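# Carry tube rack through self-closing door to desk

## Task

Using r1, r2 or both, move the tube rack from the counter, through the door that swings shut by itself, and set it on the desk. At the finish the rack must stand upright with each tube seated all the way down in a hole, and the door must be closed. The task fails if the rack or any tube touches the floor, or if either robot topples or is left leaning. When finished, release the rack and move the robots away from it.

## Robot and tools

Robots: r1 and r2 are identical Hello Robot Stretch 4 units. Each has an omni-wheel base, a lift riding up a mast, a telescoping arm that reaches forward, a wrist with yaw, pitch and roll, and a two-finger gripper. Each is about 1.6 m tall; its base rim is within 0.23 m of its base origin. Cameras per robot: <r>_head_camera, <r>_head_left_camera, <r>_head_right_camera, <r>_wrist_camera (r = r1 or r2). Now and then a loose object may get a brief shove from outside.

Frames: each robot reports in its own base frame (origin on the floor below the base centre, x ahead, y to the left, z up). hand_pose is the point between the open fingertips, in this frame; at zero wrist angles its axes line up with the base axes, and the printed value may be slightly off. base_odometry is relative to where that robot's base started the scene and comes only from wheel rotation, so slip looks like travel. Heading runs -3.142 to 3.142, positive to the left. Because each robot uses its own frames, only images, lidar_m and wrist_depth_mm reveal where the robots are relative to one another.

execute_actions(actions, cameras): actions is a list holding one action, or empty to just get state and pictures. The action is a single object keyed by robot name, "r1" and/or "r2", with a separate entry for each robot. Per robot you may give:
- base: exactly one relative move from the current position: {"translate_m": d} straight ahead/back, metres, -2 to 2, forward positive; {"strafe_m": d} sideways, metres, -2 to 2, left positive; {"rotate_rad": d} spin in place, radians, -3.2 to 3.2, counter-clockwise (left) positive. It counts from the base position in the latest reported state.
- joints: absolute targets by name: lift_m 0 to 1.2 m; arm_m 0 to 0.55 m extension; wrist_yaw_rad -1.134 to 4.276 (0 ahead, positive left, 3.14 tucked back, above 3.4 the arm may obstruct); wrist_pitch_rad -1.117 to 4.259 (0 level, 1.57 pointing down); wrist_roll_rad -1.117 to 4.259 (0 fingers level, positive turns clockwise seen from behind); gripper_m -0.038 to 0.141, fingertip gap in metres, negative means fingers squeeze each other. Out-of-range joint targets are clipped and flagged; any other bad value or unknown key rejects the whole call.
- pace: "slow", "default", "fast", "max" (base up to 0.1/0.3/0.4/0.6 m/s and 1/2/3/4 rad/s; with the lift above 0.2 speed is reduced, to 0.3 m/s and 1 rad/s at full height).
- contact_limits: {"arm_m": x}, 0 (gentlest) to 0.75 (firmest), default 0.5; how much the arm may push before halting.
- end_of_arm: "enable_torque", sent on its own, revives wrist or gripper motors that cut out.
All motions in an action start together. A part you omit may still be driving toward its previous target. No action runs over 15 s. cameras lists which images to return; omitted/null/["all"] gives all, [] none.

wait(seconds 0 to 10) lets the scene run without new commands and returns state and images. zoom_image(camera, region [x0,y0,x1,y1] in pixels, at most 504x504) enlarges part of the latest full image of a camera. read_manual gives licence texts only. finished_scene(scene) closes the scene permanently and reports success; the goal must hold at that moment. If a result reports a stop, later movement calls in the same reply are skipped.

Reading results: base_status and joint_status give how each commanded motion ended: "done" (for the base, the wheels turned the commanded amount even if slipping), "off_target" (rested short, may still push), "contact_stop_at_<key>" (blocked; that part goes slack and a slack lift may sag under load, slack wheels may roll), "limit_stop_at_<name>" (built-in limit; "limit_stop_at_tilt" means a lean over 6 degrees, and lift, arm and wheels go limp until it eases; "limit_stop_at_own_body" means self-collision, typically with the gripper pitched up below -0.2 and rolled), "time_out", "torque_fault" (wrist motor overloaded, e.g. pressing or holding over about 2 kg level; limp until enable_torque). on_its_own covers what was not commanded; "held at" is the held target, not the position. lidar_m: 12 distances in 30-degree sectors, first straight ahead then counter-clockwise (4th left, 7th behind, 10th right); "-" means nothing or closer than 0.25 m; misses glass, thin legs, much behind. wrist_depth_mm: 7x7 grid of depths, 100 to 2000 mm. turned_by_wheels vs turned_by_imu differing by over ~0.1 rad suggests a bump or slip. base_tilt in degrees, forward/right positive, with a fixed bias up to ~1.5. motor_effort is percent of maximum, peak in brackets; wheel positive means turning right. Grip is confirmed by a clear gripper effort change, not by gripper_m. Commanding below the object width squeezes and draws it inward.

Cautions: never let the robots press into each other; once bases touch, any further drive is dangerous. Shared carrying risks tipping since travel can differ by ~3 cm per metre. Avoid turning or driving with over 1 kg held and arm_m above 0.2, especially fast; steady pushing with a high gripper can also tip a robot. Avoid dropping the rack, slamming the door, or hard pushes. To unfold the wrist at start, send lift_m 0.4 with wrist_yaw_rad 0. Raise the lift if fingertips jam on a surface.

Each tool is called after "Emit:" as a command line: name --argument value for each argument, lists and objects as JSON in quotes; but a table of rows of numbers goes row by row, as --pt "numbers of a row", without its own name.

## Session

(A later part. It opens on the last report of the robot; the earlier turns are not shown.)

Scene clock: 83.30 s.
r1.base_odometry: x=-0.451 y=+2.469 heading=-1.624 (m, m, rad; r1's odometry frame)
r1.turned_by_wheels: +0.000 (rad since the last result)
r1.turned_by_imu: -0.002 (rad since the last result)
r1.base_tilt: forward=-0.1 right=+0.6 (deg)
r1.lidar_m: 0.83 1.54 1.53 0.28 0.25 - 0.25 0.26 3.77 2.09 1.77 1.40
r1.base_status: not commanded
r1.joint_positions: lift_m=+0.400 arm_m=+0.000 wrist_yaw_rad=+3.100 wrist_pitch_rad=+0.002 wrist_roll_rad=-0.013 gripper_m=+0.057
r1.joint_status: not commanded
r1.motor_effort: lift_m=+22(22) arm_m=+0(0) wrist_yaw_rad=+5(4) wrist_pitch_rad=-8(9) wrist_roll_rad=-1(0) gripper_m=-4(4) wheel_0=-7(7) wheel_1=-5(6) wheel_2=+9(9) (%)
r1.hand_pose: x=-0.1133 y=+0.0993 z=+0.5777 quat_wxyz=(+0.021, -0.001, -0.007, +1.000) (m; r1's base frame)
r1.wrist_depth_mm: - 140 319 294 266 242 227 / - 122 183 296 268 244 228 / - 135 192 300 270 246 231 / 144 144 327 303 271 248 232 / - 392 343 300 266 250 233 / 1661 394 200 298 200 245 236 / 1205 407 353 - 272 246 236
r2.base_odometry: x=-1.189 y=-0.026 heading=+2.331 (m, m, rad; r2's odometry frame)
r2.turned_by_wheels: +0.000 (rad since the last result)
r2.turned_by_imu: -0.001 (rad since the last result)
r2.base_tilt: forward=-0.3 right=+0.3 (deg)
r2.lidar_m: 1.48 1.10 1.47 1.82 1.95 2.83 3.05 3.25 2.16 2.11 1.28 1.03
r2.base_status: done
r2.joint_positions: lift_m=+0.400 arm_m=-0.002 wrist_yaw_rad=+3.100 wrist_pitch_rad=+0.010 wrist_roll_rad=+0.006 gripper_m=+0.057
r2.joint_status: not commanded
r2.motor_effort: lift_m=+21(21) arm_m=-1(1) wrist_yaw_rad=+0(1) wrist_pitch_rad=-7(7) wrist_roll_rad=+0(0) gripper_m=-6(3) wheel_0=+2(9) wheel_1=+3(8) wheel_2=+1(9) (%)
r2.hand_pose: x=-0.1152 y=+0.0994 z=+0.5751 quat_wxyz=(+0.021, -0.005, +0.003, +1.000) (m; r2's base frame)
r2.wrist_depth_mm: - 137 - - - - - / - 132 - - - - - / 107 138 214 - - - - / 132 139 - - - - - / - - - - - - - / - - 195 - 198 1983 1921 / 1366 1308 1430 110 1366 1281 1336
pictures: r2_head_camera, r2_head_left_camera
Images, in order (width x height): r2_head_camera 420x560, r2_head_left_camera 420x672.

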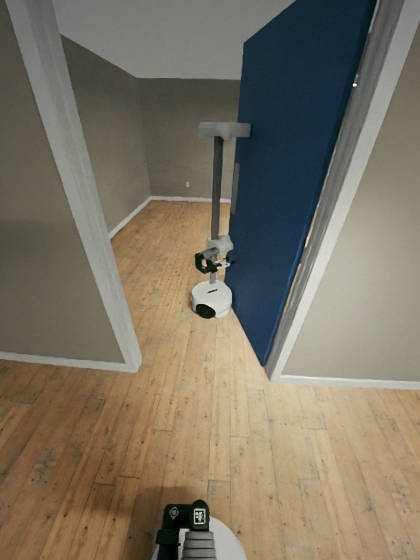

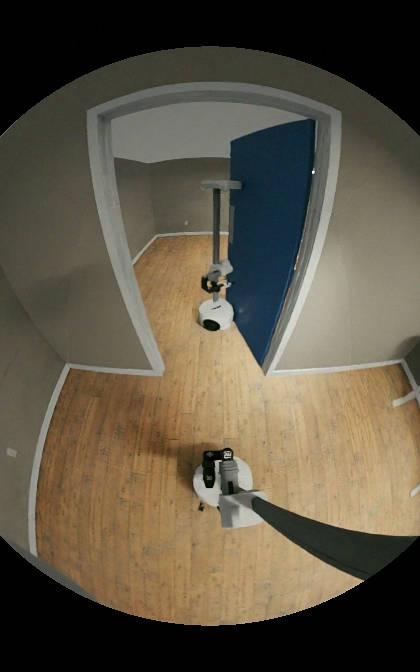

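Emit:
execute_actions --actions '[{"r1":{"base":{"rotate_rad":-0.55},"pace":"slow"}}]' --cameras '[]'

Emit:
execute_actions --actions '[{"r1":{"base":{"translate_m":-0.2},"pace":"slow"}}]' --cameras '["r2_head_camera","r1_head_left_camera"]'

Scene clock: 87.43 s.
r1.base_odometry: x=-0.451 y=+2.469 heading=-2.173 (m, m, rad; r1's odometry frame)
r1.turned_by_wheels: -0.549 (rad since the last result)
r1.turned_by_imu: -0.546 (rad since the last result)
r1.base_tilt: forward=-0.2 right=+0.6 (deg)
r1.lidar_m: 1.45 0.84 1.57 1.52 0.31 0.25 - 0.25 0.28 3.95 2.15 1.78
r1.base_status: done
r1.joint_positions: lift_m=+0.400 arm_m=+0.000 wrist_yaw_rad=+3.100 wrist_pitch_rad=+0.002 wrist_roll_rad=-0.013 gripper_m=+0.057
r1.joint_status: not commanded
r1.motor_effort: lift_m=+22(22) arm_m=+0(0) wrist_yaw_rad=+4(2) wrist_pitch_rad=-7(8) wrist_roll_rad=+0(0) gripper_m=-5(3) wheel_0=-1(6) wheel_1=+2(12) wheel_2=+12(14) (%)
r1.hand_pose: x=-0.1133 y=+0.0993 z=+0.5777 quat_wxyz=(+0.021, -0.001, -0.007, +1.000) (m; r1's base frame)
r1.wrist_depth_mm: - 140 324 330 338 351 353 / - 122 183 332 342 349 357 / - 135 191 336 343 351 359 / 144 145 330 338 345 355 362 / 317 324 329 340 345 359 366 / 319 325 201 342 200 359 370 / 322 325 336 - 355 362 370
r2.base_odometry: x=-1.189 y=-0.026 heading=+2.331 (m, m, rad; r2's odometry frame)
r2.turned_by_wheels: +0.000 (rad since the last result)
r2.turned_by_imu: +0.002 (rad since the last result)
r2.base_tilt: forward=-0.3 right=+0.4 (deg)
r2.lidar_m: 1.47 1.10 1.47 1.83 1.95 2.84 3.05 3.27 2.16 2.11 1.26 1.03
r2.base_status: not commanded
r2.joint_positions: lift_m=+0.400 arm_m=-0.002 wrist_yaw_rad=+3.100 wrist_pitch_rad=+0.010 wrist_roll_rad=+0.006 gripper_m=+0.057
r2.joint_status: not commanded
r2.motor_effort: lift_m=+21(21) arm_m=-1(1) wrist_yaw_rad=+1(1) wrist_pitch_rad=-7(8) wrist_roll_rad=-1(0) gripper_m=-6(6) wheel_0=+2(2) wheel_1=+3(3) wheel_2=+1(1) (%)
r2.hand_pose: x=-0.1152 y=+0.0994 z=+0.5751 quat_wxyz=(+0.021, -0.005, +0.003, +1.000) (m; r2's base frame)
r2.wrist_depth_mm: - 137 - - - - - / - 132 - - - - - / 107 138 214 - - - - / 132 139 - - - - - / - - - - - - - / - - 195 - 198 1921 1983 / 1366 1308 1397 110 1366 1281 1366
pictures: none
No camera images: the call's "cameras" was empty. Leave "cameras" out to get every camera's image.

Scene clock: 90.70 s.
r1.base_odometry: x=-0.338 y=+2.633 heading=-2.174 (m, m, rad; r1's odometry frame)
r1.turned_by_wheels: -0.001 (rad since the last result)
r1.turned_by_imu: -0.001 (rad since the last result)
r1.base_tilt: forward=-0.2 right=+0.6 (deg)
r1.lidar_m: 1.54 0.98 1.57 0.47 0.25 0.25 - 0.25 3.91 3.90 2.34 1.97
r1.base_status: done
r1.joint_positions: lift_m=+0.400 arm_m=+0.000 wrist_yaw_rad=+3.100 wrist_pitch_rad=+0.002 wrist_roll_rad=-0.013 gripper_m=+0.057
r1.joint_status: not commanded
r1.motor_effort: lift_m=+23(22) arm_m=+0(0) wrist_yaw_rad=+5(4) wrist_pitch_rad=-8(7) wrist_roll_rad=+0(0) gripper_m=-3(5) wheel_0=-6(10) wheel_1=-10(20) wheel_2=+7(18) (%)
r1.hand_pose: x=-0.1133 y=+0.0993 z=+0.5777 quat_wxyz=(+0.021, -0.001, -0.007, +1.000) (m; r1's base frame)
r1.wrist_depth_mm: - 141 319 310 298 289 279 / - 122 183 315 301 290 282 / - 135 191 317 306 293 283 / 144 144 327 319 309 296 286 / 359 351 334 320 304 297 287 / 359 351 199 320 200 297 291 / 364 355 340 - 309 300 291
r2.base_odometry: x=-1.189 y=-0.026 heading=+2.331 (m, m, rad; r2's odometry frame)
r2.turned_by_wheels: +0.000 (rad since the last result)
r2.turned_by_imu: +0.001 (rad since the last result)
r2.base_tilt: forward=-0.2 right=+0.3 (deg)
r2.lidar_m: 1.57 1.11 1.48 1.80 1.97 2.83 3.05 3.25 2.15 2.10 1.27 1.04
r2.base_status: not commanded
r2.joint_positions: lift_m=+0.400 arm_m=-0.002 wrist_yaw_rad=+3.100 wrist_pitch_rad=+0.010 wrist_roll_rad=+0.006 gripper_m=+0.057
r2.joint_status: not commanded
r2.motor_effort: lift_m=+21(21) arm_m=-1(0) wrist_yaw_rad=-1(0) wrist_pitch_rad=-7(7) wrist_roll_rad=+0(0) gripper_m=-3(6) wheel_0=+2(2) wheel_1=+3(3) wheel_2=+1(1) (%)
r2.hand_pose: x=-0.1152 y=+0.0994 z=+0.5751 quat_wxyz=(+0.021, -0.005, +0.003, +1.000) (m; r2's base frame)
r2.wrist_depth_mm: - 137 - - - - - / - 132 - - - - - / 107 138 214 - - - - / 132 139 - - - - - / - - - - - - - / - - 195 - 197 1863 1921 / 1397 1308 1366 110 1366 1255 1366
pictures: r1_head_left_camera, r2_head_camera
Images, in order (width x height): r1_head_left_camera 420x672, r2_head_camera 420x560.

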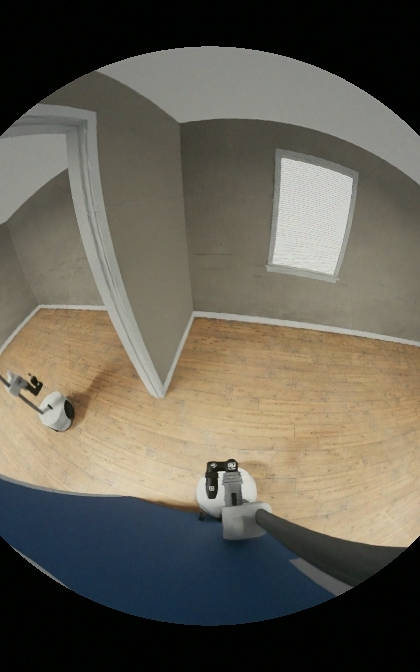

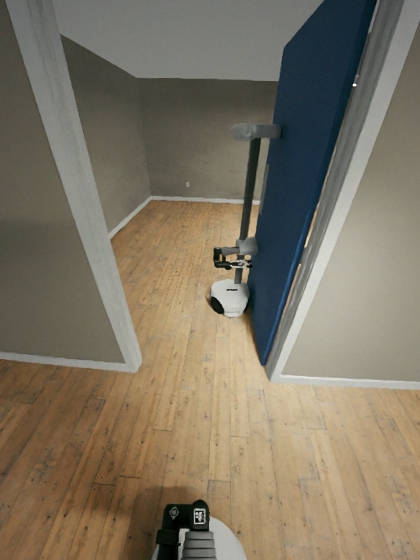

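Emit:
execute_actions --actions '[{"r1":{"base":{"rotate_rad":1.3},"pace":"slow"},"r2":{"base":{"strafe_m":0.15}}}]' --cameras '[]'

Emit:
execute_actions --actions '[{"r1":{"base":{"translate_m":-0.1},"pace":"slow"},"r2":{"base":{"translate_m":0.6}}}]' --cameras '["r2_head_camera","r2_head_left_camera","r1_head_left_camera"]'

Scene clock: 97.17 s.
r1.base_odometry: x=-0.338 y=+2.633 heading=-0.874 (m, m, rad; r1's odometry frame)
r1.turned_by_wheels: +1.299 (rad since the last result)
r1.turned_by_imu: +1.273 (rad since the last result)
r1.base_tilt: forward=-0.2 right=+0.6 (deg)
r1.lidar_m: 1.61 0.33 0.25 - 0.25 0.25 3.97 3.06 2.09 1.96 1.06 0.98
r1.base_status: done
r1.joint_positions: lift_m=+0.400 arm_m=+0.000 wrist_yaw_rad=+3.100 wrist_pitch_rad=+0.002 wrist_roll_rad=-0.013 gripper_m=+0.057
r1.joint_status: not commanded
r1.motor_effort: lift_m=+22(22) arm_m=+0(0) wrist_yaw_rad=+4(3) wrist_pitch_rad=-8(9) wrist_roll_rad=+1(0) gripper_m=-4(3) wheel_0=-9(14) wheel_1=+1(14) wheel_2=+0(9) (%)
r1.hand_pose: x=-0.1133 y=+0.0993 z=+0.5777 quat_wxyz=(+0.021, -0.001, -0.007, +1.000) (m; r1's base frame)
r1.wrist_depth_mm: - 140 - - 347 212 - / - 122 182 - 351 215 170 / - 135 191 - 362 219 173 / 144 144 - - 364 221 174 / - - - - 310 222 175 / 1708 1863 200 1921 200 199 175 / 1182 1281 1397 - 314 198 -
r2.base_odometry: x=-1.298 y=-0.129 heading=+2.331 (m, m, rad; r2's odometry frame)
r2.turned_by_wheels: +0.000 (rad since the last result)
r2.turned_by_imu: +0.002 (rad since the last result)
r2.base_tilt: forward=-0.2 right=+0.3 (deg)
r2.lidar_m: 1.61 1.04 1.50 1.66 1.80 2.61 3.04 3.23 2.33 2.25 1.28 1.13
r2.base_status: done
r2.joint_positions: lift_m=+0.400 arm_m=-0.002 wrist_yaw_rad=+3.100 wrist_pitch_rad=+0.010 wrist_roll_rad=+0.006 gripper_m=+0.057
r2.joint_status: not commanded
r2.motor_effort: lift_m=+21(21) arm_m=-1(0) wrist_yaw_rad=-1(2) wrist_pitch_rad=-7(7) wrist_roll_rad=-1(0) gripper_m=-6(1) wheel_0=+0(12) wheel_1=+2(10) wheel_2=+0(0) (%)
r2.hand_pose: x=-0.1152 y=+0.0994 z=+0.5751 quat_wxyz=(+0.021, -0.005, +0.003, +1.000) (m; r2's base frame)
r2.wrist_depth_mm: - 137 - - - - - / - 132 - - - - - / 107 138 215 - - - - / 132 139 - - - - - / - - - - - - - / - - 195 - 197 1983 1921 / 1397 1308 1397 110 1366 1255 1336
pictures: none
No camera images: the call's "cameras" was empty. Leave "cameras" out to get every camera's image.

Scene clock: 100.63 s.
r1.base_odometry: x=-0.402 y=+2.709 heading=-0.875 (m, m, rad; r1's odometry frame)
r1.turned_by_wheels: -0.001 (rad since the last result)
r1.turned_by_imu: -0.002 (rad since the last result)
r1.base_tilt: forward=-0.1 right=+0.6 (deg)
r1.lidar_m: 1.12 0.33 0.25 - 0.25 0.25 3.86 3.08 2.12 1.98 1.22 1.06
r1.base_status: done
r1.joint_positions: lift_m=+0.400 arm_m=+0.000 wrist_yaw_rad=+3.100 wrist_pitch_rad=+0.002 wrist_roll_rad=-0.013 gripper_m=+0.057
r1.joint_status: not commanded
r1.motor_effort: lift_m=+22(22) arm_m=+0(0) wrist_yaw_rad=+3(4) wrist_pitch_rad=-9(10) wrist_roll_rad=+1(0) gripper_m=-2(3) wheel_0=-9(11) wheel_1=-1(2) wheel_2=+3(3) (%)
r1.hand_pose: x=-0.1133 y=+0.0993 z=+0.5777 quat_wxyz=(+0.021, -0.001, -0.007, +1.000) (m; r1's base frame)
r1.wrist_depth_mm: - 140 - - - 213 - / - 121 183 - - 216 170 / - 135 191 - - 220 173 / 144 144 - - - 222 174 / - - - - 315 224 175 / 1661 1808 199 1808 201 200 175 / 1205 1308 1397 - 320 199 -
r2.base_odometry: x=-1.711 y=+0.305 heading=+2.331 (m, m, rad; r2's odometry frame)
r2.turned_by_wheels: +0.001 (rad since the last result)
r2.turned_by_imu: -0.001 (rad since the last result)
r2.base_tilt: forward=-0.2 right=+0.3 (deg)
r2.lidar_m: 1.17 0.53 0.55 1.63 1.75 2.53 3.65 3.86 2.34 1.17 0.72 0.88
r2.base_status: done
r2.joint_positions: lift_m=+0.400 arm_m=-0.002 wrist_yaw_rad=+3.100 wrist_pitch_rad=+0.010 wrist_roll_rad=+0.006 gripper_m=+0.057
r2.joint_status: not commanded
r2.motor_effort: lift_m=+21(21) arm_m=-1(1) wrist_yaw_rad=+0(0) wrist_pitch_rad=-7(7) wrist_roll_rad=-1(1) gripper_m=-2(2) wheel_0=+2(6) wheel_1=+3(7) wheel_2=+2(10) (%)
r2.hand_pose: x=-0.1152 y=+0.0994 z=+0.5751 quat_wxyz=(+0.021, -0.005, +0.003, +1.000) (m; r2's base frame)
r2.wrist_depth_mm: - 137 - - - - - / - 132 - - - - - / 107 138 215 - - - - / 132 139 - - - - - / - - - - - - - / - - 195 - 197 1921 1921 / 1366 1308 1366 110 1397 1255 1336
pictures: r1_head_left_camera, r2_head_camera, r2_head_left_camera
Images, in order (width x height): r1_head_left_camera 420x672, r2_head_camera 420x560, r2_head_left_camera 420x672.

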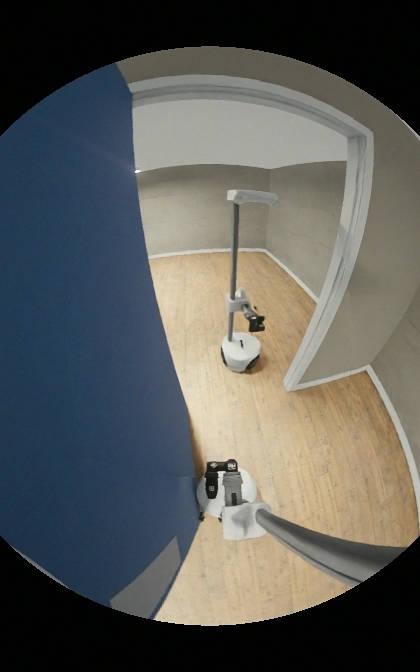

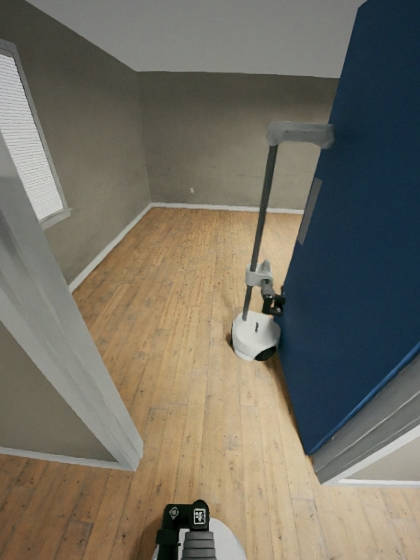

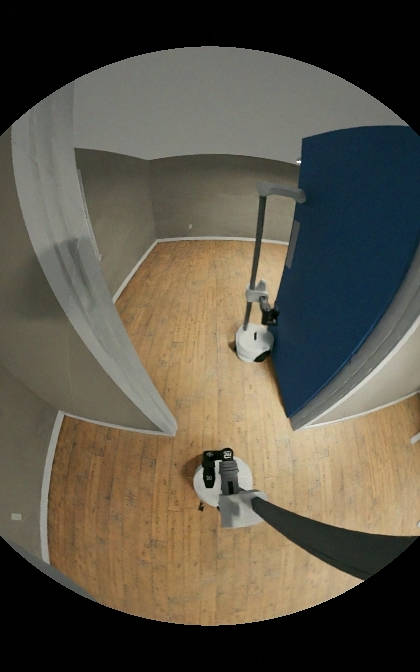

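Emit:
execute_actions --actions '[{"r2":{"base":{"translate_m":0.68}}}]' --cameras '["r2_head_left_camera","r2_head_right_camera"]'

Scene clock: 106.50 s.
r1.base_odometry: x=-0.402 y=+2.709 heading=-0.875 (m, m, rad; r1's odometry frame)
r1.turned_by_wheels: +0.000 (rad since the last result)
r1.turned_by_imu: -0.002 (rad since the last result)
r1.base_tilt: forward=-0.1 right=+0.6 (deg)
r1.lidar_m: 0.62 0.30 0.25 - 0.25 0.25 3.87 3.07 2.11 1.96 0.68 0.51
r1.base_status: not commanded
r1.joint_positions: lift_m=+0.400 arm_m=+0.000 wrist_yaw_rad=+3.100 wrist_pitch_rad=+0.002 wrist_roll_rad=-0.013 gripper_m=+0.057
r1.joint_status: not commanded
r1.motor_effort: lift_m=+22(22) arm_m=+0(0) wrist_yaw_rad=+5(5) wrist_pitch_rad=-8(8) wrist_roll_rad=+2(0) gripper_m=-3(5) wheel_0=-9(9) wheel_1=-1(1) wheel_2=+4(4) (%)
r1.hand_pose: x=-0.1133 y=+0.0993 z=+0.5777 quat_wxyz=(+0.021, -0.001, -0.007, +1.000) (m; r1's base frame)
r1.wrist_depth_mm: - 141 - - - 213 - / - 122 183 - - 216 171 / - 135 191 - - 220 172 / 144 144 - - - 221 174 / - - - - 314 224 175 / 1708 1863 200 1863 201 200 176 / 1182 1255 1397 - 319 199 -
r2.base_odometry: x=-2.180 y=+0.798 heading=+2.332 (m, m, rad; r2's odometry frame)
r2.turned_by_wheels: +0.001 (rad since the last result)
r2.turned_by_imu: +0.000 (rad since the last result)
r2.base_tilt: forward=-0.2 right=+0.3 (deg)
r2.lidar_m: 4.42 2.09 1.62 0.51 0.36 2.81 - 4.39 0.63 0.60 0.56 0.52
r2.base_status: done
r2.joint_positions: lift_m=+0.400 arm_m=-0.002 wrist_yaw_rad=+3.100 wrist_pitch_rad=+0.010 wrist_roll_rad=+0.006 gripper_m=+0.057
r2.joint_status: not commanded
r2.motor_effort: lift_m=+21(21) arm_m=-1(1) wrist_yaw_rad=+1(2) wrist_pitch_rad=-7(7) wrist_roll_rad=+0(1) gripper_m=-4(2) wheel_0=+3(9) wheel_1=+3(7) wheel_2=+1(8) (%)
r2.hand_pose: x=-0.1152 y=+0.0994 z=+0.5751 quat_wxyz=(+0.021, -0.005, +0.003, +1.000) (m; r2's base frame)
r2.wrist_depth_mm: - 137 - - - - 387 / - 132 - - - - 387 / 107 138 214 - - - 387 / 132 138 - - - - 389 / - - - - - - 389 / - - 195 - 198 1983 392 / 1430 1308 1366 110 1366 1255 394
pictures: r2_head_left_camera, r2_head_right_camera
Images, in order (width x height): r2_head_left_camera 420x672, r2_head_right_camera 420x672.

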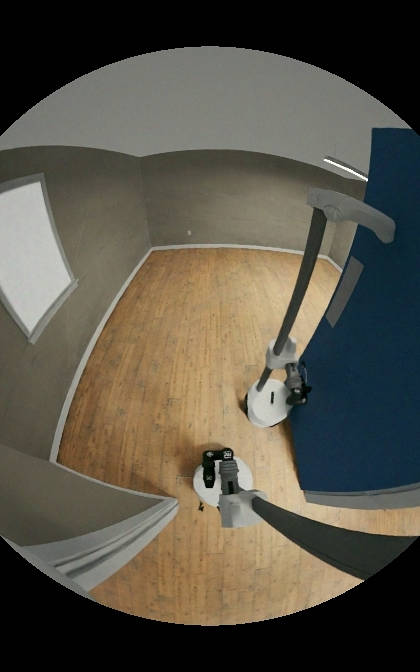

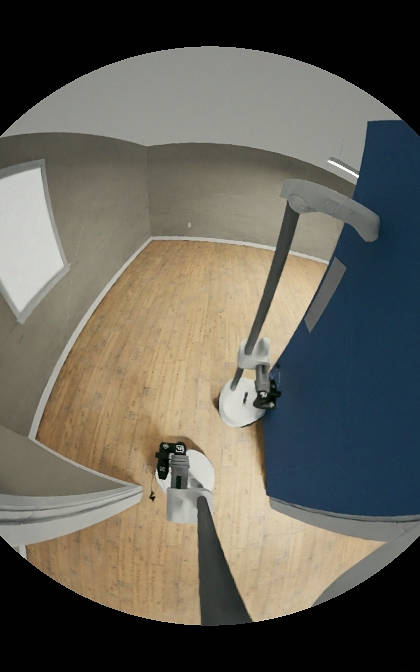

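Emit:
execute_actions --actions '[{"r2":{"base":{"translate_m":0.1},"pace":"slow"}}]' --cameras '[]'

Emit:
execute_actions --actions '[{"r2":{"base":{"strafe_m":0.45},"pace":"slow"}}]' --cameras '[]'

Emit:
execute_actions --actions '[{"r2":{"base":{"translate_m":1.1},"joints":{"lift_m":1.0}}}]' --cameras '["r2_head_left_camera","r2_head_right_camera"]'

Scene clock: 110.50 s.
r1.base_odometry: x=-0.402 y=+2.709 heading=-0.875 (m, m, rad; r1's odometry frame)
r1.turned_by_wheels: +0.000 (rad since the last result)
r1.turned_by_imu: -0.002 (rad since the last result)
r1.base_tilt: forward=-0.2 right=+0.6 (deg)
r1.lidar_m: 4.91 0.33 0.25 - 0.25 0.25 3.86 3.09 2.12 1.98 0.49 0.44
r1.base_status: not commanded
r1.joint_positions: lift_m=+0.400 arm_m=+0.000 wrist_yaw_rad=+3.100 wrist_pitch_rad=+0.002 wrist_roll_rad=-0.013 gripper_m=+0.057
r1.joint_status: not commanded
r1.motor_effort: lift_m=+23(22) arm_m=+0(0) wrist_yaw_rad=+4(3) wrist_pitch_rad=-8(9) wrist_roll_rad=+1(1) gripper_m=-4(0) wheel_0=-9(9) wheel_1=-1(0) wheel_2=+3(4) (%)
r1.hand_pose: x=-0.1133 y=+0.0993 z=+0.5777 quat_wxyz=(+0.021, -0.001, -0.007, +1.000) (m; r1's base frame)
r1.wrist_depth_mm: - 141 - - - 213 - / - 122 183 - - 217 170 / - 135 192 - - 220 172 / 144 144 - - - 223 174 / - - - - 315 224 176 / 1756 1863 200 1808 200 200 176 / 1205 1308 1366 - 320 199 -
r2.base_odometry: x=-2.249 y=+0.870 heading=+2.332 (m, m, rad; r2's odometry frame)
r2.turned_by_wheels: +0.000 (rad since the last result)
r2.turned_by_imu: +0.001 (rad since the last result)
r2.base_tilt: forward=-0.3 right=+0.4 (deg)
r2.lidar_m: 4.32 2.08 1.62 0.86 0.42 0.49 - 3.24 0.65 0.61 0.44 0.43
r2.base_status: done
r2.joint_positions: lift_m=+0.400 arm_m=-0.002 wrist_yaw_rad=+3.100 wrist_pitch_rad=+0.010 wrist_roll_rad=+0.006 gripper_m=+0.057
r2.joint_status: not commanded
r2.motor_effort: lift_m=+21(21) arm_m=-1(1) wrist_yaw_rad=+0(3) wrist_pitch_rad=-8(7) wrist_roll_rad=-1(1) gripper_m=-5(6) wheel_0=+3(5) wheel_1=+4(6) wheel_2=-2(8) (%)
r2.hand_pose: x=-0.1152 y=+0.0994 z=+0.5751 quat_wxyz=(+0.021, -0.005, +0.003, +1.000) (m; r2's base frame)
r2.wrist_depth_mm: - 137 - - - - 377 / - 132 - - - - 377 / 107 138 215 - - - 379 / 132 138 - - - - 382 / - - - - - - 384 / - - 195 - 198 1808 384 / 1366 1308 1397 110 1366 480 387
pictures: none
No camera images: the call's "cameras" was empty. Leave "cameras" out to get every camera's image.

Scene clock: 116.13 s.
r1.base_odometry: x=-0.402 y=+2.709 heading=-0.875 (m, m, rad; r1's odometry frame)
r1.turned_by_wheels: +0.000 (rad since the last result)
r1.turned_by_imu: -0.002 (rad since the last result)
r1.base_tilt: forward=-0.2 right=+0.6 (deg)
r1.lidar_m: 4.92 0.31 0.25 - 0.25 0.25 3.88 3.07 2.10 1.97 0.78 0.85
r1.base_status: not commanded
r1.joint_positions: lift_m=+0.400 arm_m=+0.000 wrist_yaw_rad=+3.100 wrist_pitch_rad=+0.002 wrist_roll_rad=-0.013 gripper_m=+0.057
r1.joint_status: not commanded
r1.motor_effort: lift_m=+22(22) arm_m=+0(0) wrist_yaw_rad=+4(4) wrist_pitch_rad=-8(9) wrist_roll_rad=-1(0) gripper_m=-1(5) wheel_0=-9(9) wheel_1=-1(1) wheel_2=+3(3) (%)
r1.hand_pose: x=-0.1133 y=+0.0993 z=+0.5777 quat_wxyz=(+0.021, -0.001, -0.007, +1.000) (m; r1's base frame)
r1.wrist_depth_mm: - 140 - - - 213 - / - 122 183 - - 216 170 / - 135 191 - - 220 173 / 144 144 - - - 222 175 / - - - - 315 224 175 / 1661 1863 200 1808 201 200 175 / 1182 1255 1366 - 319 199 -
r2.base_odometry: x=-2.575 y=+0.560 heading=+2.332 (m, m, rad; r2's odometry frame)
r2.turned_by_wheels: +0.000 (rad since the last result)
r2.turned_by_imu: +0.002 (rad since the last result)
r2.base_tilt: forward=-0.2 right=+0.3 (deg)
r2.lidar_m: 3.52 1.48 1.16 0.77 0.32 0.25 0.25 0.25 1.11 1.05 0.79 4.45
r2.base_status: done
r2.joint_positions: lift_m=+0.400 arm_m=-0.002 wrist_yaw_rad=+3.100 wrist_pitch_rad=+0.010 wrist_roll_rad=+0.006 gripper_m=+0.057
r2.joint_status: not commanded
r2.motor_effort: lift_m=+21(21) arm_m=-1(1) wrist_yaw_rad=+1(1) wrist_pitch_rad=-7(7) wrist_roll_rad=-1(0) gripper_m=-5(3) wheel_0=-3(5) wheel_1=+2(7) wheel_2=+0(1) (%)
r2.hand_pose: x=-0.1152 y=+0.0994 z=+0.5751 quat_wxyz=(+0.021, -0.005, +0.003, +1.000) (m; r2's base frame)
r2.wrist_depth_mm: - 137 353 351 349 345 343 / - 132 353 353 351 349 347 / 107 138 214 355 351 347 349 / 132 139 359 355 355 351 349 / - 351 359 359 355 353 353 / - 353 195 359 198 355 351 / 1397 353 366 110 359 355 353
pictures: none
No camera images: the call's "cameras" was empty. Leave "cameras" out to get every camera's image.

Scene clock: 121.30 s.
r1.base_odometry: x=-0.402 y=+2.709 heading=-0.875 (m, m, rad; r1's odometry frame)
r1.turned_by_wheels: +0.000 (rad since the last result)
r1.turned_by_imu: -0.002 (rad since the last result)
r1.base_tilt: forward=-0.2 right=+0.6 (deg)
r1.lidar_m: 4.92 0.33 0.25 - 0.25 0.26 3.85 3.10 0.85 1.01 1.21 1.05
r1.base_status: not commanded
r1.joint_positions: lift_m=+0.400 arm_m=+0.000 wrist_yaw_rad=+3.100 wrist_pitch_rad=+0.002 wrist_roll_rad=-0.013 gripper_m=+0.057
r1.joint_status: not commanded
r1.motor_effort: lift_m=+22(22) arm_m=+0(0) wrist_yaw_rad=+3(4) wrist_pitch_rad=-7(8) wrist_roll_rad=+1(0) gripper_m=-1(1) wheel_0=-9(9) wheel_1=-1(1) wheel_2=+4(3) (%)
r1.hand_pose: x=-0.1133 y=+0.0993 z=+0.5777 quat_wxyz=(+0.021, -0.001, -0.007, +1.000) (m; r1's base frame)
r1.wrist_depth_mm: - 141 - - - 213 - / - 122 183 - - 216 171 / - 135 192 - - 220 173 / 144 144 - - - 221 174 / - - - - 315 224 175 / 1708 1808 201 1808 201 200 176 / 1182 1281 1366 - 320 198 -
r2.base_odometry: x=-3.334 y=+1.356 heading=+2.333 (m, m, rad; r2's odometry frame)
r2.turned_by_wheels: +0.000 (rad since the last result)
r2.turned_by_imu: -0.002 (rad since the last result)
r2.base_tilt: forward=-0.2 right=+0.2 (deg)
r2.lidar_m: 3.25 1.43 1.03 0.99 1.11 1.36 1.33 1.55 0.85 3.03 3.94 3.34
r2.base_status: done
r2.joint_positions: lift_m=+1.000 arm_m=-0.002 wrist_yaw_rad=+3.100 wrist_pitch_rad=+0.010 wrist_roll_rad=+0.006 gripper_m=+0.057
r2.joint_status: all done
r2.motor_effort: lift_m=+22(24) arm_m=-1(1) wrist_yaw_rad=-2(3) wrist_pitch_rad=-7(8) wrist_roll_rad=+0(1) gripper_m=-1(3) wheel_0=+3(9) wheel_1=+3(8) wheel_2=+0(10) (%)
r2.hand_pose: x=-0.1152 y=+0.0994 z=+1.1750 quat_wxyz=(+0.021, -0.005, +0.003, +1.000) (m; r2's base frame)
r2.wrist_depth_mm: - 137 - 1464 1397 1430 1397 / - 132 1397 1430 1430 1430 1397 / 107 138 214 1397 1430 1430 1366 / 132 139 1430 1430 1430 1464 1397 / - - - 1430 1430 1464 1397 / - - 195 1430 197 1464 1430 / - - - 110 1464 1464 1430
pictures: r2_head_left_camera, r2_head_right_camera
Images, in order (width x height): r2_head_left_camera 420x672, r2_head_right_camera 420x672.

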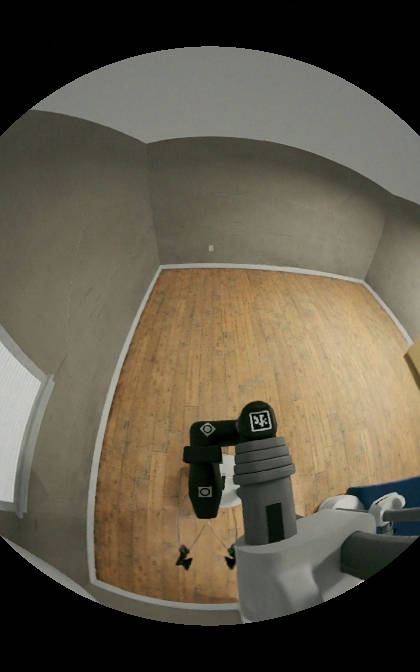

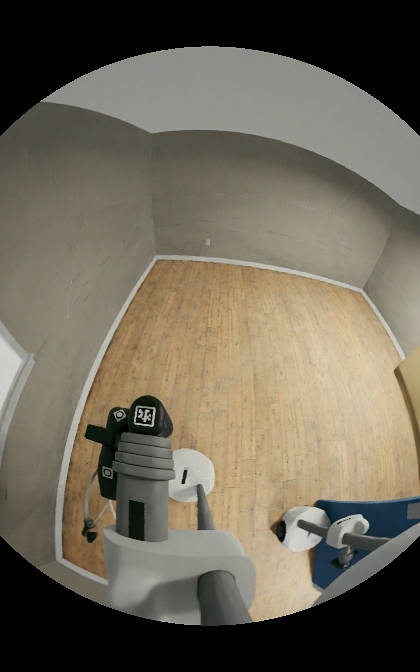

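Counter on the right wall, behind the door side.

Emit:
execute_actions --actions '[{"r2":{"base":{"translate_m":0.7}}}]' --cameras '[]'

Emit:
execute_actions --actions '[{"r2":{"base":{"rotate_rad":-1.57},"joints":{"wrist_yaw_rad":0}}}]' --cameras '["r2_head_camera","r2_wrist_camera"]'

Scene clock: 126.33 s.
r1.base_odometry: x=-0.402 y=+2.709 heading=-0.875 (m, m, rad; r1's odometry frame)
r1.turned_by_wheels: +0.000 (rad since the last result)
r1.turned_by_imu: -0.002 (rad since the last result)
r1.base_tilt: forward=-0.2 right=+0.6 (deg)
r1.lidar_m: 4.93 0.32 0.25 - 0.25 0.25 3.88 1.35 1.40 1.97 1.22 1.08
r1.base_status: not commanded
r1.joint_positions: lift_m=+0.400 arm_m=+0.000 wrist_yaw_rad=+3.100 wrist_pitch_rad=+0.002 wrist_roll_rad=-0.013 gripper_m=+0.057
r1.joint_status: not commanded
r1.motor_effort: lift_m=+22(22) arm_m=+0(0) wrist_yaw_rad=+4(4) wrist_pitch_rad=-9(9) wrist_roll_rad=+0(0) gripper_m=-4(4) wheel_0=-9(9) wheel_1=-1(1) wheel_2=+4(3) (%)
r1.hand_pose: x=-0.1133 y=+0.0993 z=+0.5777 quat_wxyz=(+0.021, -0.001, -0.007, +1.000) (m; r1's base frame)
r1.wrist_depth_mm: - 140 - - - 213 - / - 121 183 - - 216 170 / - 135 191 - - 221 173 / 144 145 - - - 223 174 / - - - - 317 224 175 / 1618 1863 200 1863 200 200 175 / 1205 1281 1366 - 320 200 -
r2.base_odometry: x=-3.817 y=+1.862 heading=+2.333 (m, m, rad; r2's odometry frame)
r2.turned_by_wheels: +0.000 (rad since the last result)
r2.turned_by_imu: +0.000 (rad since the last result)
r2.base_tilt: forward=-0.2 right=+0.4 (deg)
r2.lidar_m: 2.54 1.35 1.02 1.01 1.01 1.52 2.02 1.36 1.57 3.08 3.40 2.59
r2.base_status: done
r2.joint_positions: lift_m=+1.000 arm_m=-0.002 wrist_yaw_rad=+3.100 wrist_pitch_rad=+0.010 wrist_roll_rad=+0.006 gripper_m=+0.057
r2.joint_status: not commanded
r2.motor_effort: lift_m=+22(22) arm_m=-1(1) wrist_yaw_rad=+0(1) wrist_pitch_rad=-8(7) wrist_roll_rad=-1(0) gripper_m=-5(3) wheel_0=+2(9) wheel_1=+2(7) wheel_2=+2(12) (%)
r2.hand_pose: x=-0.1152 y=+0.0994 z=+1.1750 quat_wxyz=(+0.021, -0.005, +0.003, +1.000) (m; r2's base frame)
r2.wrist_depth_mm: - 137 - - - - 1430 / - 132 - - - - 1430 / 107 138 214 - - - 1464 / 132 139 - - - - 1464 / 1576 - - - - - 1464 / 1863 - 195 - 198 - 1464 / 1336 - - 110 - 1921 1464
pictures: none
No camera images: the call's "cameras" was empty. Leave "cameras" out to get every camera's image.

Scene clock: 128.73 s.
r1.base_odometry: x=-0.402 y=+2.709 heading=-0.875 (m, m, rad; r1's odometry frame)
r1.turned_by_wheels: +0.000 (rad since the last result)
r1.turned_by_imu: -0.001 (rad since the last result)
r1.base_tilt: forward=-0.2 right=+0.6 (deg)
r1.lidar_m: 4.92 0.32 0.25 - 0.25 0.25 3.88 1.25 1.40 1.97 1.25 1.06
r1.base_status: not commanded
r1.joint_positions: lift_m=+0.400 arm_m=+0.000 wrist_yaw_rad=+3.100 wrist_pitch_rad=+0.002 wrist_roll_rad=-0.013 gripper_m=+0.057
r1.joint_status: not commanded
r1.motor_effort: lift_m=+22(22) arm_m=+0(0) wrist_yaw_rad=+4(3) wrist_pitch_rad=-10(8) wrist_roll_rad=+1(1) gripper_m=-3(5) wheel_0=-9(9) wheel_1=-1(1) wheel_2=+3(3) (%)
r1.hand_pose: x=-0.1133 y=+0.0993 z=+0.5777 quat_wxyz=(+0.021, -0.001, -0.007, +1.000) (m; r1's base frame)
r1.wrist_depth_mm: - 140 - - - 214 - / - 122 183 - - 216 171 / - 135 191 - - 220 172 / 144 144 - - - 222 174 / - - - - 315 224 176 / 1661 1808 200 1863 201 200 175 / 1205 1308 1366 - 319 198 -
r2.base_odometry: x=-3.817 y=+1.862 heading=+0.764 (m, m, rad; r2's odometry frame)
r2.turned_by_wheels: -1.569 (rad since the last result)
r2.turned_by_imu: -1.606 (rad since the last result)
r2.base_tilt: forward=-0.2 right=+0.2 (deg)
r2.lidar_m: 3.04 3.42 2.63 2.56 1.37 1.02 1.00 1.07 1.55 2.03 1.35 1.55
r2.base_status: done
r2.joint_positions: lift_m=+1.000 arm_m=-0.001 wrist_yaw_rad=+0.001 wrist_pitch_rad=+0.010 wrist_roll_rad=+0.006 gripper_m=+0.057
r2.joint_status: all done
r2.motor_effort: lift_m=+22(22) arm_m=-1(1) wrist_yaw_rad=-3(10) wrist_pitch_rad=-7(7) wrist_roll_rad=+0(1) gripper_m=-5(4) wheel_0=+3(8) wheel_1=+4(9) wheel_2=+3(9) (%)
r2.hand_pose: x=+0.4579 y=-0.0872 z=+1.1750 quat_wxyz=(+1.000, +0.003, +0.005, +0.000) (m; r2's base frame)
r2.wrist_depth_mm: - - - - - - - / - - - - - - - / - - - - - - - / - - - - - - - / - - - - - - - / - - 194 - 197 - - / - - - 110 - - -
pictures: r2_head_camera, r2_wrist_camera
Images, in order (width x height): r2_head_camera 420x560, r2_wrist_camera 616x392.

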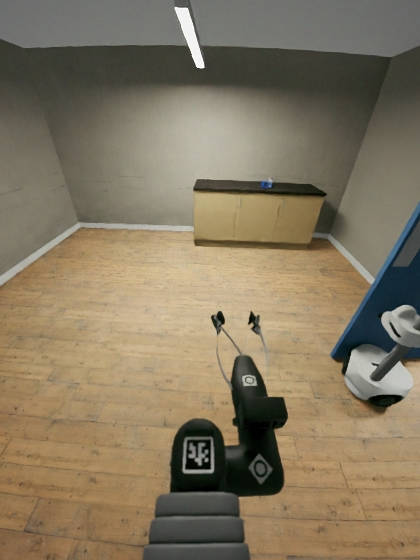

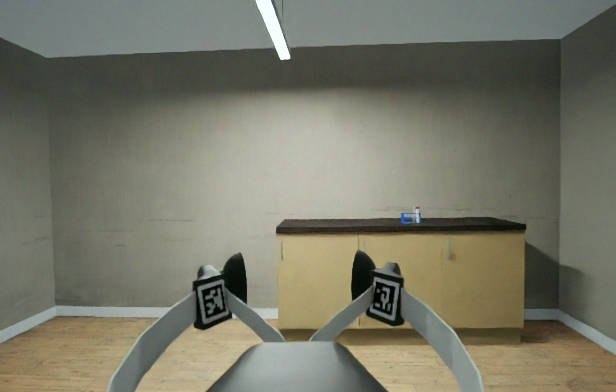

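Emit:
execute_actions --actions '[]'

Scene clock: 134.57 s.
r1.base_odometry: x=-0.402 y=+2.709 heading=-0.875 (m, m, rad; r1's odometry frame)
r1.turned_by_wheels: +0.000 (rad since the last result)
r1.turned_by_imu: -0.001 (rad since the last result)
r1.base_tilt: forward=-0.2 right=+0.6 (deg)
r1.lidar_m: 4.92 0.32 0.25 - 0.25 0.26 3.87 1.26 1.39 1.97 1.22 1.07
r1.base_status: not commanded
r1.joint_positions: lift_m=+0.400 arm_m=+0.000 wrist_yaw_rad=+3.100 wrist_pitch_rad=+0.002 wrist_roll_rad=-0.013 gripper_m=+0.057
r1.joint_status: not commanded
r1.motor_effort: lift_m=+23(22) arm_m=+0(0) wrist_yaw_rad=+4(3) wrist_pitch_rad=-9(8) wrist_roll_rad=-1(1) gripper_m=-3(5) wheel_0=-9(9) wheel_1=-1(1) wheel_2=+3(3) (%)
r1.hand_pose: x=-0.1133 y=+0.0993 z=+0.5777 quat_wxyz=(+0.021, -0.001, -0.007, +1.000) (m; r1's base frame)
r1.wrist_depth_mm: - 140 - - - 213 - / - 122 183 - - 217 170 / - 135 191 - - 220 172 / 144 144 - - - 222 174 / - - - - 315 224 174 / 1756 1921 200 1808 200 200 175 / 1182 1229 1366 - 320 199 -
r2.base_odometry: x=-3.817 y=+1.862 heading=+0.764 (m, m, rad; r2's odometry frame)
r2.turned_by_wheels: +0.000 (rad since the last result)
r2.turned_by_imu: +0.001 (rad since the last result)
r2.base_tilt: forward=-0.1 right=+0.4 (deg)
r2.lidar_m: 3.05 3.46 2.61 2.53 1.35 1.05 1.01 1.05 1.52 2.03 1.36 1.55
r2.base_status: done
r2.joint_positions: lift_m=+1.000 arm_m=-0.001 wrist_yaw_rad=+0.001 wrist_pitch_rad=+0.010 wrist_roll_rad=+0.006 gripper_m=+0.057
r2.joint_status: all done
r2.motor_effort: lift_m=+22(22) arm_m=-1(1) wrist_yaw_rad=-2(10) wrist_pitch_rad=-7(7) wrist_roll_rad=-1(1) gripper_m=-2(4) wheel_0=+3(8) wheel_1=+3(9) wheel_2=+2(9) (%)
r2.hand_pose: x=+0.4579 y=-0.0872 z=+1.1750 quat_wxyz=(+1.000, +0.003, +0.005, +0.000) (m; r2's base frame)
r2.wrist_depth_mm: - - - - - - - / - - - - - - - / - - - - - - - / - - - - - - - / - - - - - - - / - - 195 - 198 - - / - - - 110 - - -
pictures: r1_head_camera, r1_head_left_camera, r1_head_right_camera, r1_wrist_camera, r2_head_camera, r2_head_left_camera, r2_head_right_camera, r2_wrist_camera
Images, in order (width x height): r1_head_camera 420x560, r1_head_left_camera 420x672, r1_head_right_camera 420x672, r1_wrist_camera 616x392, r2_head_camera 420x560, r2_head_left_camera 420x672, r2_head_right_camera 420x672, r2_wrist_camera 616x392.

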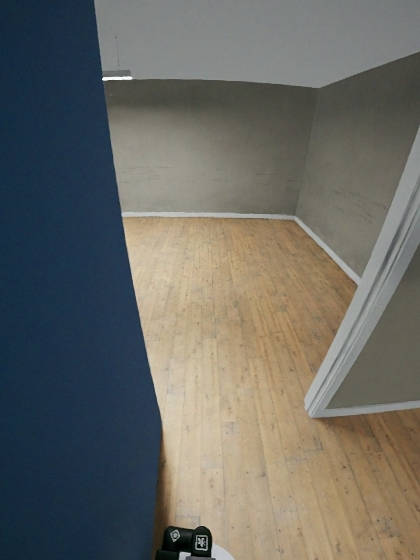

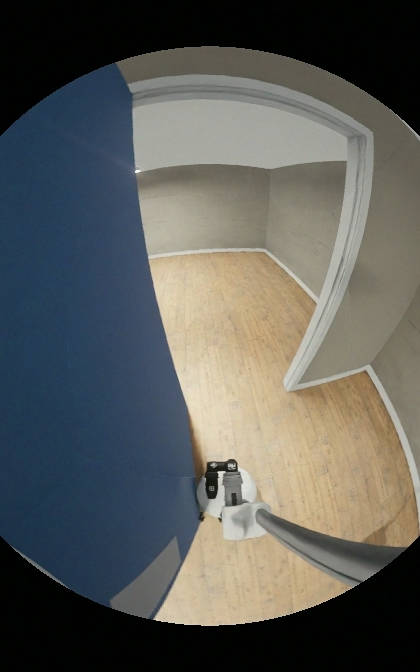

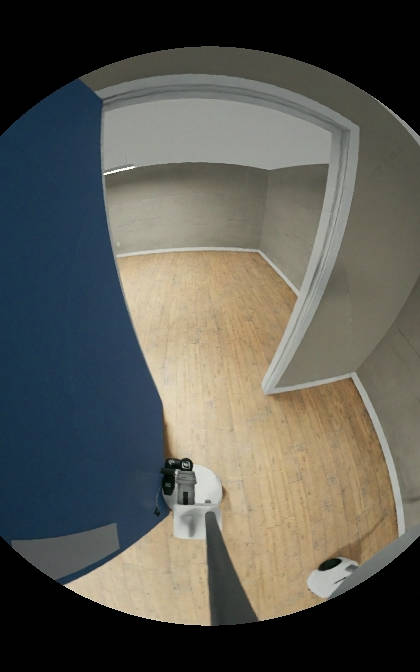

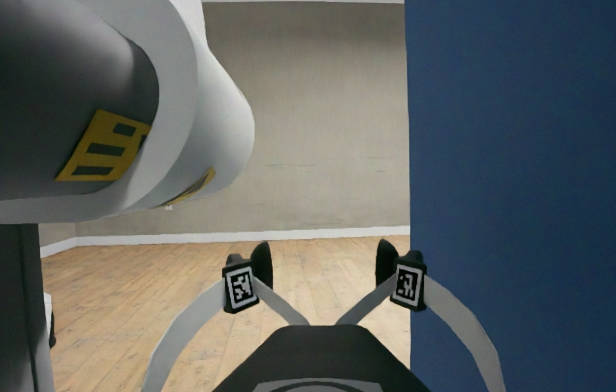

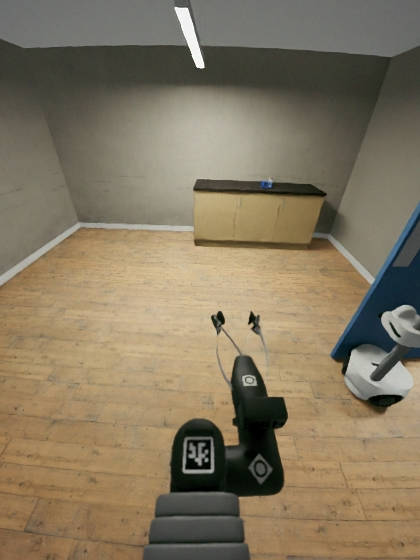

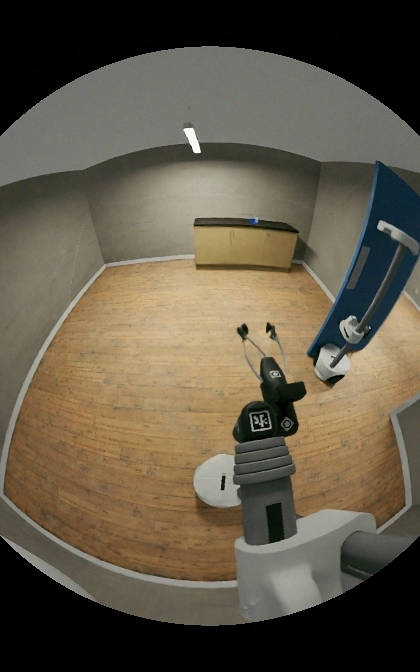

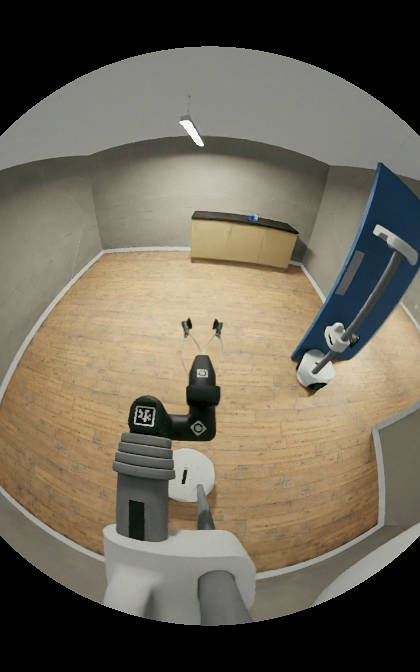

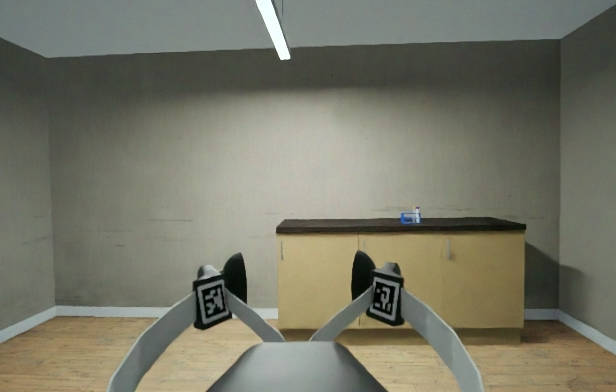

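Emit:
execute_actions --actions '[{"r2":{"base":{"translate_m":1.8},"joints":{"gripper_m":0.141,"wrist_pitch_rad":0.15}}}]' --cameras '["r2_head_camera","r2_wrist_camera","r2_head_right_camera"]'

Scene clock: 143.93 s.
r1.base_odometry: x=-0.402 y=+2.709 heading=-0.875 (m, m, rad; r1's odometry frame)
r1.turned_by_wheels: +0.000 (rad since the last result)
r1.turned_by_imu: -0.004 (rad since the last result)
r1.base_tilt: forward=-0.2 right=+0.6 (deg)
r1.lidar_m: 4.91 0.32 0.25 - 0.25 0.25 3.85 3.08 2.11 1.97 1.25 1.08
r1.base_status: not commanded
r1.joint_positions: lift_m=+0.400 arm_m=+0.000 wrist_yaw_rad=+3.100 wrist_pitch_rad=+0.002 wrist_roll_rad=-0.013 gripper_m=+0.057
r1.joint_status: not commanded
r1.motor_effort: lift_m=+22(22) arm_m=+0(0) wrist_yaw_rad=+3(4) wrist_pitch_rad=-9(7) wrist_roll_rad=-1(1) gripper_m=-1(4) wheel_0=-9(9) wheel_1=-1(1) wheel_2=+3(4) (%)
r1.hand_pose: x=-0.1133 y=+0.0993 z=+0.5777 quat_wxyz=(+0.021, -0.001, -0.007, +1.000) (m; r1's base frame)
r1.wrist_depth_mm: - 141 - - - 214 - / - 122 183 - - 216 171 / - 135 191 - - 220 172 / 144 144 - - - 223 174 / - - - - 317 224 175 / 1708 1863 200 1808 201 200 175 / 1160 1255 1397 - 324 200 -
r2.base_odometry: x=-2.518 y=+3.108 heading=+0.765 (m, m, rad; r2's odometry frame)
r2.turned_by_wheels: +0.001 (rad since the last result)
r2.turned_by_imu: -0.002 (rad since the last result)
r2.base_tilt: forward=-0.3 right=+0.2 (deg)
r2.lidar_m: 1.25 2.03 2.52 2.43 2.58 2.88 2.82 2.90 1.28 2.12 1.74 1.28
r2.base_status: done
r2.joint_positions: lift_m=+1.000 arm_m=-0.001 wrist_yaw_rad=+0.000 wrist_pitch_rad=+0.152 wrist_roll_rad=+0.006 gripper_m=+0.141
r2.joint_status: all done
r2.motor_effort: lift_m=+22(22) arm_m=-1(1) wrist_yaw_rad=-3(4) wrist_pitch_rad=-7(6) wrist_roll_rad=+0(0) gripper_m=-2(7) wheel_0=+3(7) wheel_1=+3(7) wheel_2=+1(10) (%)
r2.hand_pose: x=+0.4546 y=-0.0873 z=+1.1341 quat_wxyz=(+0.997, +0.003, +0.076, +0.000) (m; r2's base frame)
r2.wrist_depth_mm: 1618 1618 1618 1576 1576 1576 1537 / 1661 1661 1708 1618 1576 1661 1537 / 1708 1756 1661 1661 1708 1661 1618 / 1808 1708 1708 1708 1708 1618 1576 / 1808 1756 1205 1098 1078 1042 1060 / 1863 201 1118 1098 1098 1078 1118 / 1921 1921 1808 110 1138 1118 1118
pictures: r2_head_camera, r2_head_right_camera, r2_wrist_camera
Images, in order (width x height): r2_head_camera 420x560, r2_head_right_camera 420x672, r2_wrist_camera 616x392.

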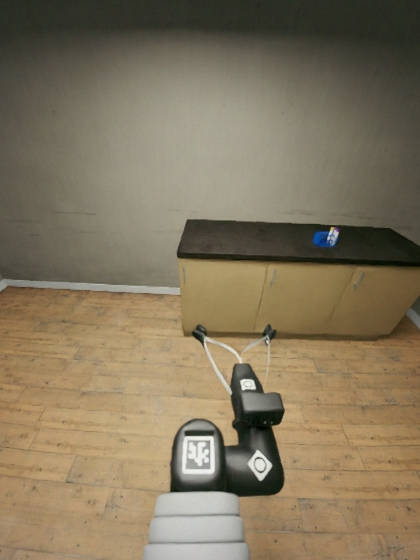

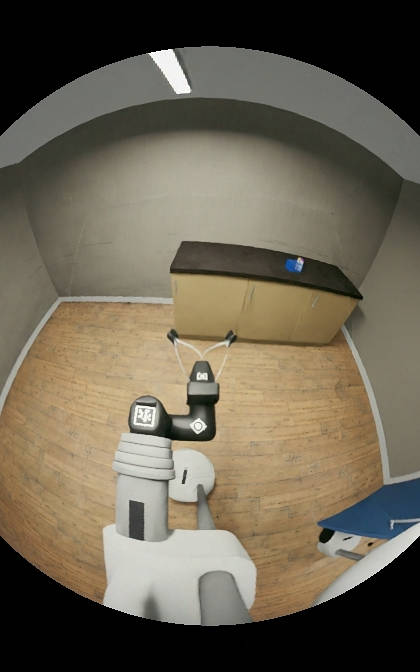

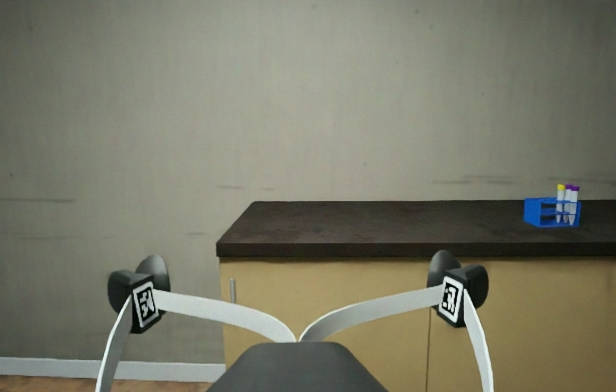

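Emit:
execute_actions --actions '[{"r2":{"base":{"rotate_rad":-0.1},"joints":{"lift_m":0.88}}}]' --cameras '[]'

Emit:
execute_actions --actions '[{"r2":{"base":{"strafe_m":-0.75}}}]' --cameras '["r2_head_camera","r2_wrist_camera","r2_head_right_camera"]'

Scene clock: 147.50 s.
r1.base_odometry: x=-0.402 y=+2.709 heading=-0.875 (m, m, rad; r1's odometry frame)
r1.turned_by_wheels: +0.000 (rad since the last result)
r1.turned_by_imu: -0.001 (rad since the last result)
r1.base_tilt: forward=-0.2 right=+0.6 (deg)
r1.lidar_m: 4.91 0.31 0.25 - 0.25 0.25 3.86 3.06 2.10 1.97 1.23 1.06
r1.base_status: not commanded
r1.joint_positions: lift_m=+0.400 arm_m=+0.000 wrist_yaw_rad=+3.100 wrist_pitch_rad=+0.002 wrist_roll_rad=-0.013 gripper_m=+0.057
r1.joint_status: not commanded
r1.motor_effort: lift_m=+22(23) arm_m=+0(0) wrist_yaw_rad=+5(4) wrist_pitch_rad=-9(9) wrist_roll_rad=+0(2) gripper_m=-5(4) wheel_0=-9(9) wheel_1=-1(1) wheel_2=+3(3) (%)
r1.hand_pose: x=-0.1133 y=+0.0993 z=+0.5777 quat_wxyz=(+0.021, -0.001, -0.007, +1.000) (m; r1's base frame)
r1.wrist_depth_mm: - 141 - - - 214 - / - 121 183 - - 217 171 / - 135 192 - - 220 172 / 144 144 - - - 222 174 / - - - - 315 225 175 / 1708 1808 199 1756 200 200 174 / 1205 1308 1366 - 319 200 -
r2.base_odometry: x=-2.518 y=+3.107 heading=+0.665 (m, m, rad; r2's odometry frame)
r2.turned_by_wheels: -0.100 (rad since the last result)
r2.turned_by_imu: -0.101 (rad since the last result)
r2.base_tilt: forward=-0.2 right=+0.4 (deg)
r2.lidar_m: 1.23 1.97 2.59 2.45 2.53 2.97 2.84 2.90 1.28 1.88 1.93 1.33
r2.base_status: done
r2.joint_positions: lift_m=+0.880 arm_m=-0.001 wrist_yaw_rad=+0.000 wrist_pitch_rad=+0.152 wrist_roll_rad=+0.006 gripper_m=+0.141
r2.joint_status: all done
r2.motor_effort: lift_m=+13(20) arm_m=-1(1) wrist_yaw_rad=-4(2) wrist_pitch_rad=-6(7) wrist_roll_rad=-1(0) gripper_m=+1(1) wheel_0=+2(6) wheel_1=+3(8) wheel_2=+1(8) (%)
r2.hand_pose: x=+0.4546 y=-0.0873 z=+1.0148 quat_wxyz=(+0.997, +0.003, +0.076, +0.000) (m; r2's base frame)
r2.wrist_depth_mm: 1537 1618 1618 1618 1576 1661 1661 / 1618 1661 1618 1661 1661 1661 1756 / 1661 1661 1618 1661 1708 1756 1756 / 1661 1661 1118 1098 1098 1098 1118 / 1756 1756 1078 1078 1098 1118 1138 / 1756 201 1098 1138 1138 1182 1182 / 1808 1756 1138 110 1182 1205 1205
pictures: none
No camera images: the call's "cameras" was empty. Leave "cameras" out to get every camera's image.

Scene clock: 151.33 s.
r1.base_odometry: x=-0.402 y=+2.709 heading=-0.875 (m, m, rad; r1's odometry frame)
r1.turned_by_wheels: +0.000 (rad since the last result)
r1.turned_by_imu: -0.002 (rad since the last result)
r1.base_tilt: forward=-0.2 right=+0.6 (deg)
r1.lidar_m: 4.92 0.31 0.25 - 0.25 0.25 3.87 3.08 2.13 1.97 1.24 1.07
r1.base_status: not commanded
r1.joint_positions: lift_m=+0.400 arm_m=+0.000 wrist_yaw_rad=+3.100 wrist_pitch_rad=+0.002 wrist_roll_rad=-0.013 gripper_m=+0.057
r1.joint_status: not commanded
r1.motor_effort: lift_m=+22(22) arm_m=+0(0) wrist_yaw_rad=+2(2) wrist_pitch_rad=-8(7) wrist_roll_rad=+1(2) gripper_m=-3(3) wheel_0=-9(9) wheel_1=-1(1) wheel_2=+4(4) (%)
r1.hand_pose: x=-0.1133 y=+0.0993 z=+0.5777 quat_wxyz=(+0.021, -0.001, -0.007, +1.000) (m; r1's base frame)
r1.wrist_depth_mm: - 140 - - - 213 - / - 121 183 - - 216 171 / - 135 191 - - 220 172 / 144 144 - - - 222 174 / - - - - 315 224 176 / 1661 1863 200 1808 200 199 175 / 1205 1255 1366 - 319 200 -
r2.base_odometry: x=-2.055 y=+2.517 heading=+0.665 (m, m, rad; r2's odometry frame)
r2.turned_by_wheels: +0.000 (rad since the last result)
r2.turned_by_imu: +0.003 (rad since the last result)
r2.base_tilt: forward=-0.2 right=+0.4 (deg)
r2.lidar_m: 1.30 1.32 2.66 3.21 3.30 2.93 2.77 0.65 0.66 1.38 1.42 1.36
r2.base_status: done
r2.joint_positions: lift_m=+0.880 arm_m=-0.001 wrist_yaw_rad=+0.000 wrist_pitch_rad=+0.152 wrist_roll_rad=+0.006 gripper_m=+0.141
r2.joint_status: not commanded
r2.motor_effort: lift_m=+14(14) arm_m=-1(1) wrist_yaw_rad=-3(5) wrist_pitch_rad=-7(7) wrist_roll_rad=+0(0) gripper_m=+1(0) wheel_0=+1(12) wheel_1=-1(10) wheel_2=+0(1) (%)
r2.hand_pose: x=+0.4546 y=-0.0873 z=+1.0148 quat_wxyz=(+0.997, +0.003, +0.076, +0.000) (m; r2's base frame)
r2.wrist_depth_mm: 1576 1576 1576 1618 1661 1708 1661 / 1576 1661 1661 1661 1708 1708 1708 / 1618 1618 1661 1708 1708 1708 1708 / 1138 1138 1118 1118 1138 1160 1808 / 1118 1118 1138 1160 1160 1182 1863 / 1098 201 1160 1138 1205 1205 1808 / 1138 1182 1205 110 1229 1281 1756
pictures: r2_head_camera, r2_head_right_camera, r2_wrist_camera
Images, in order (width x height): r2_head_camera 420x560, r2_head_right_camera 420x672, r2_wrist_camera 616x392.

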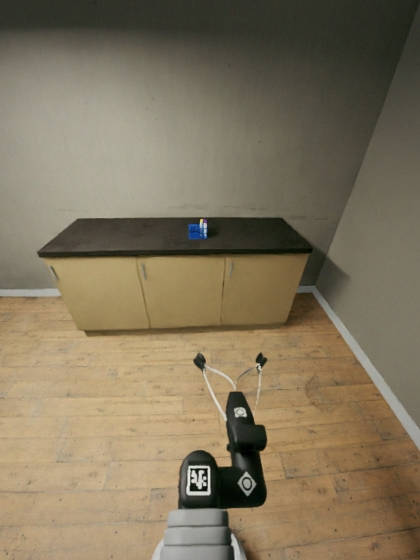

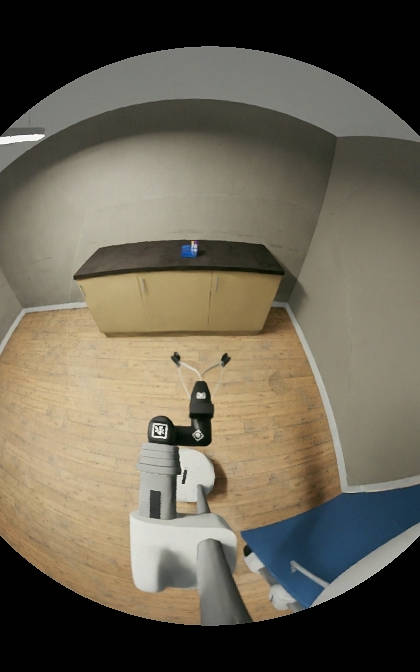

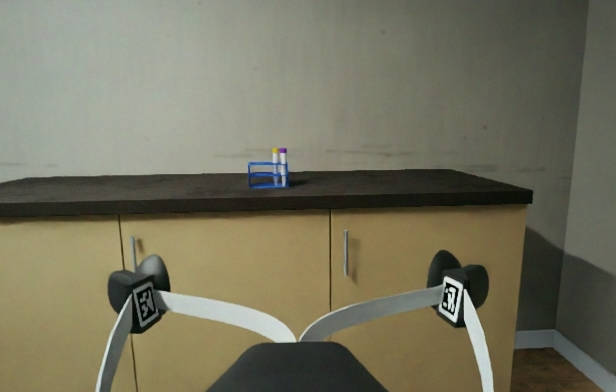

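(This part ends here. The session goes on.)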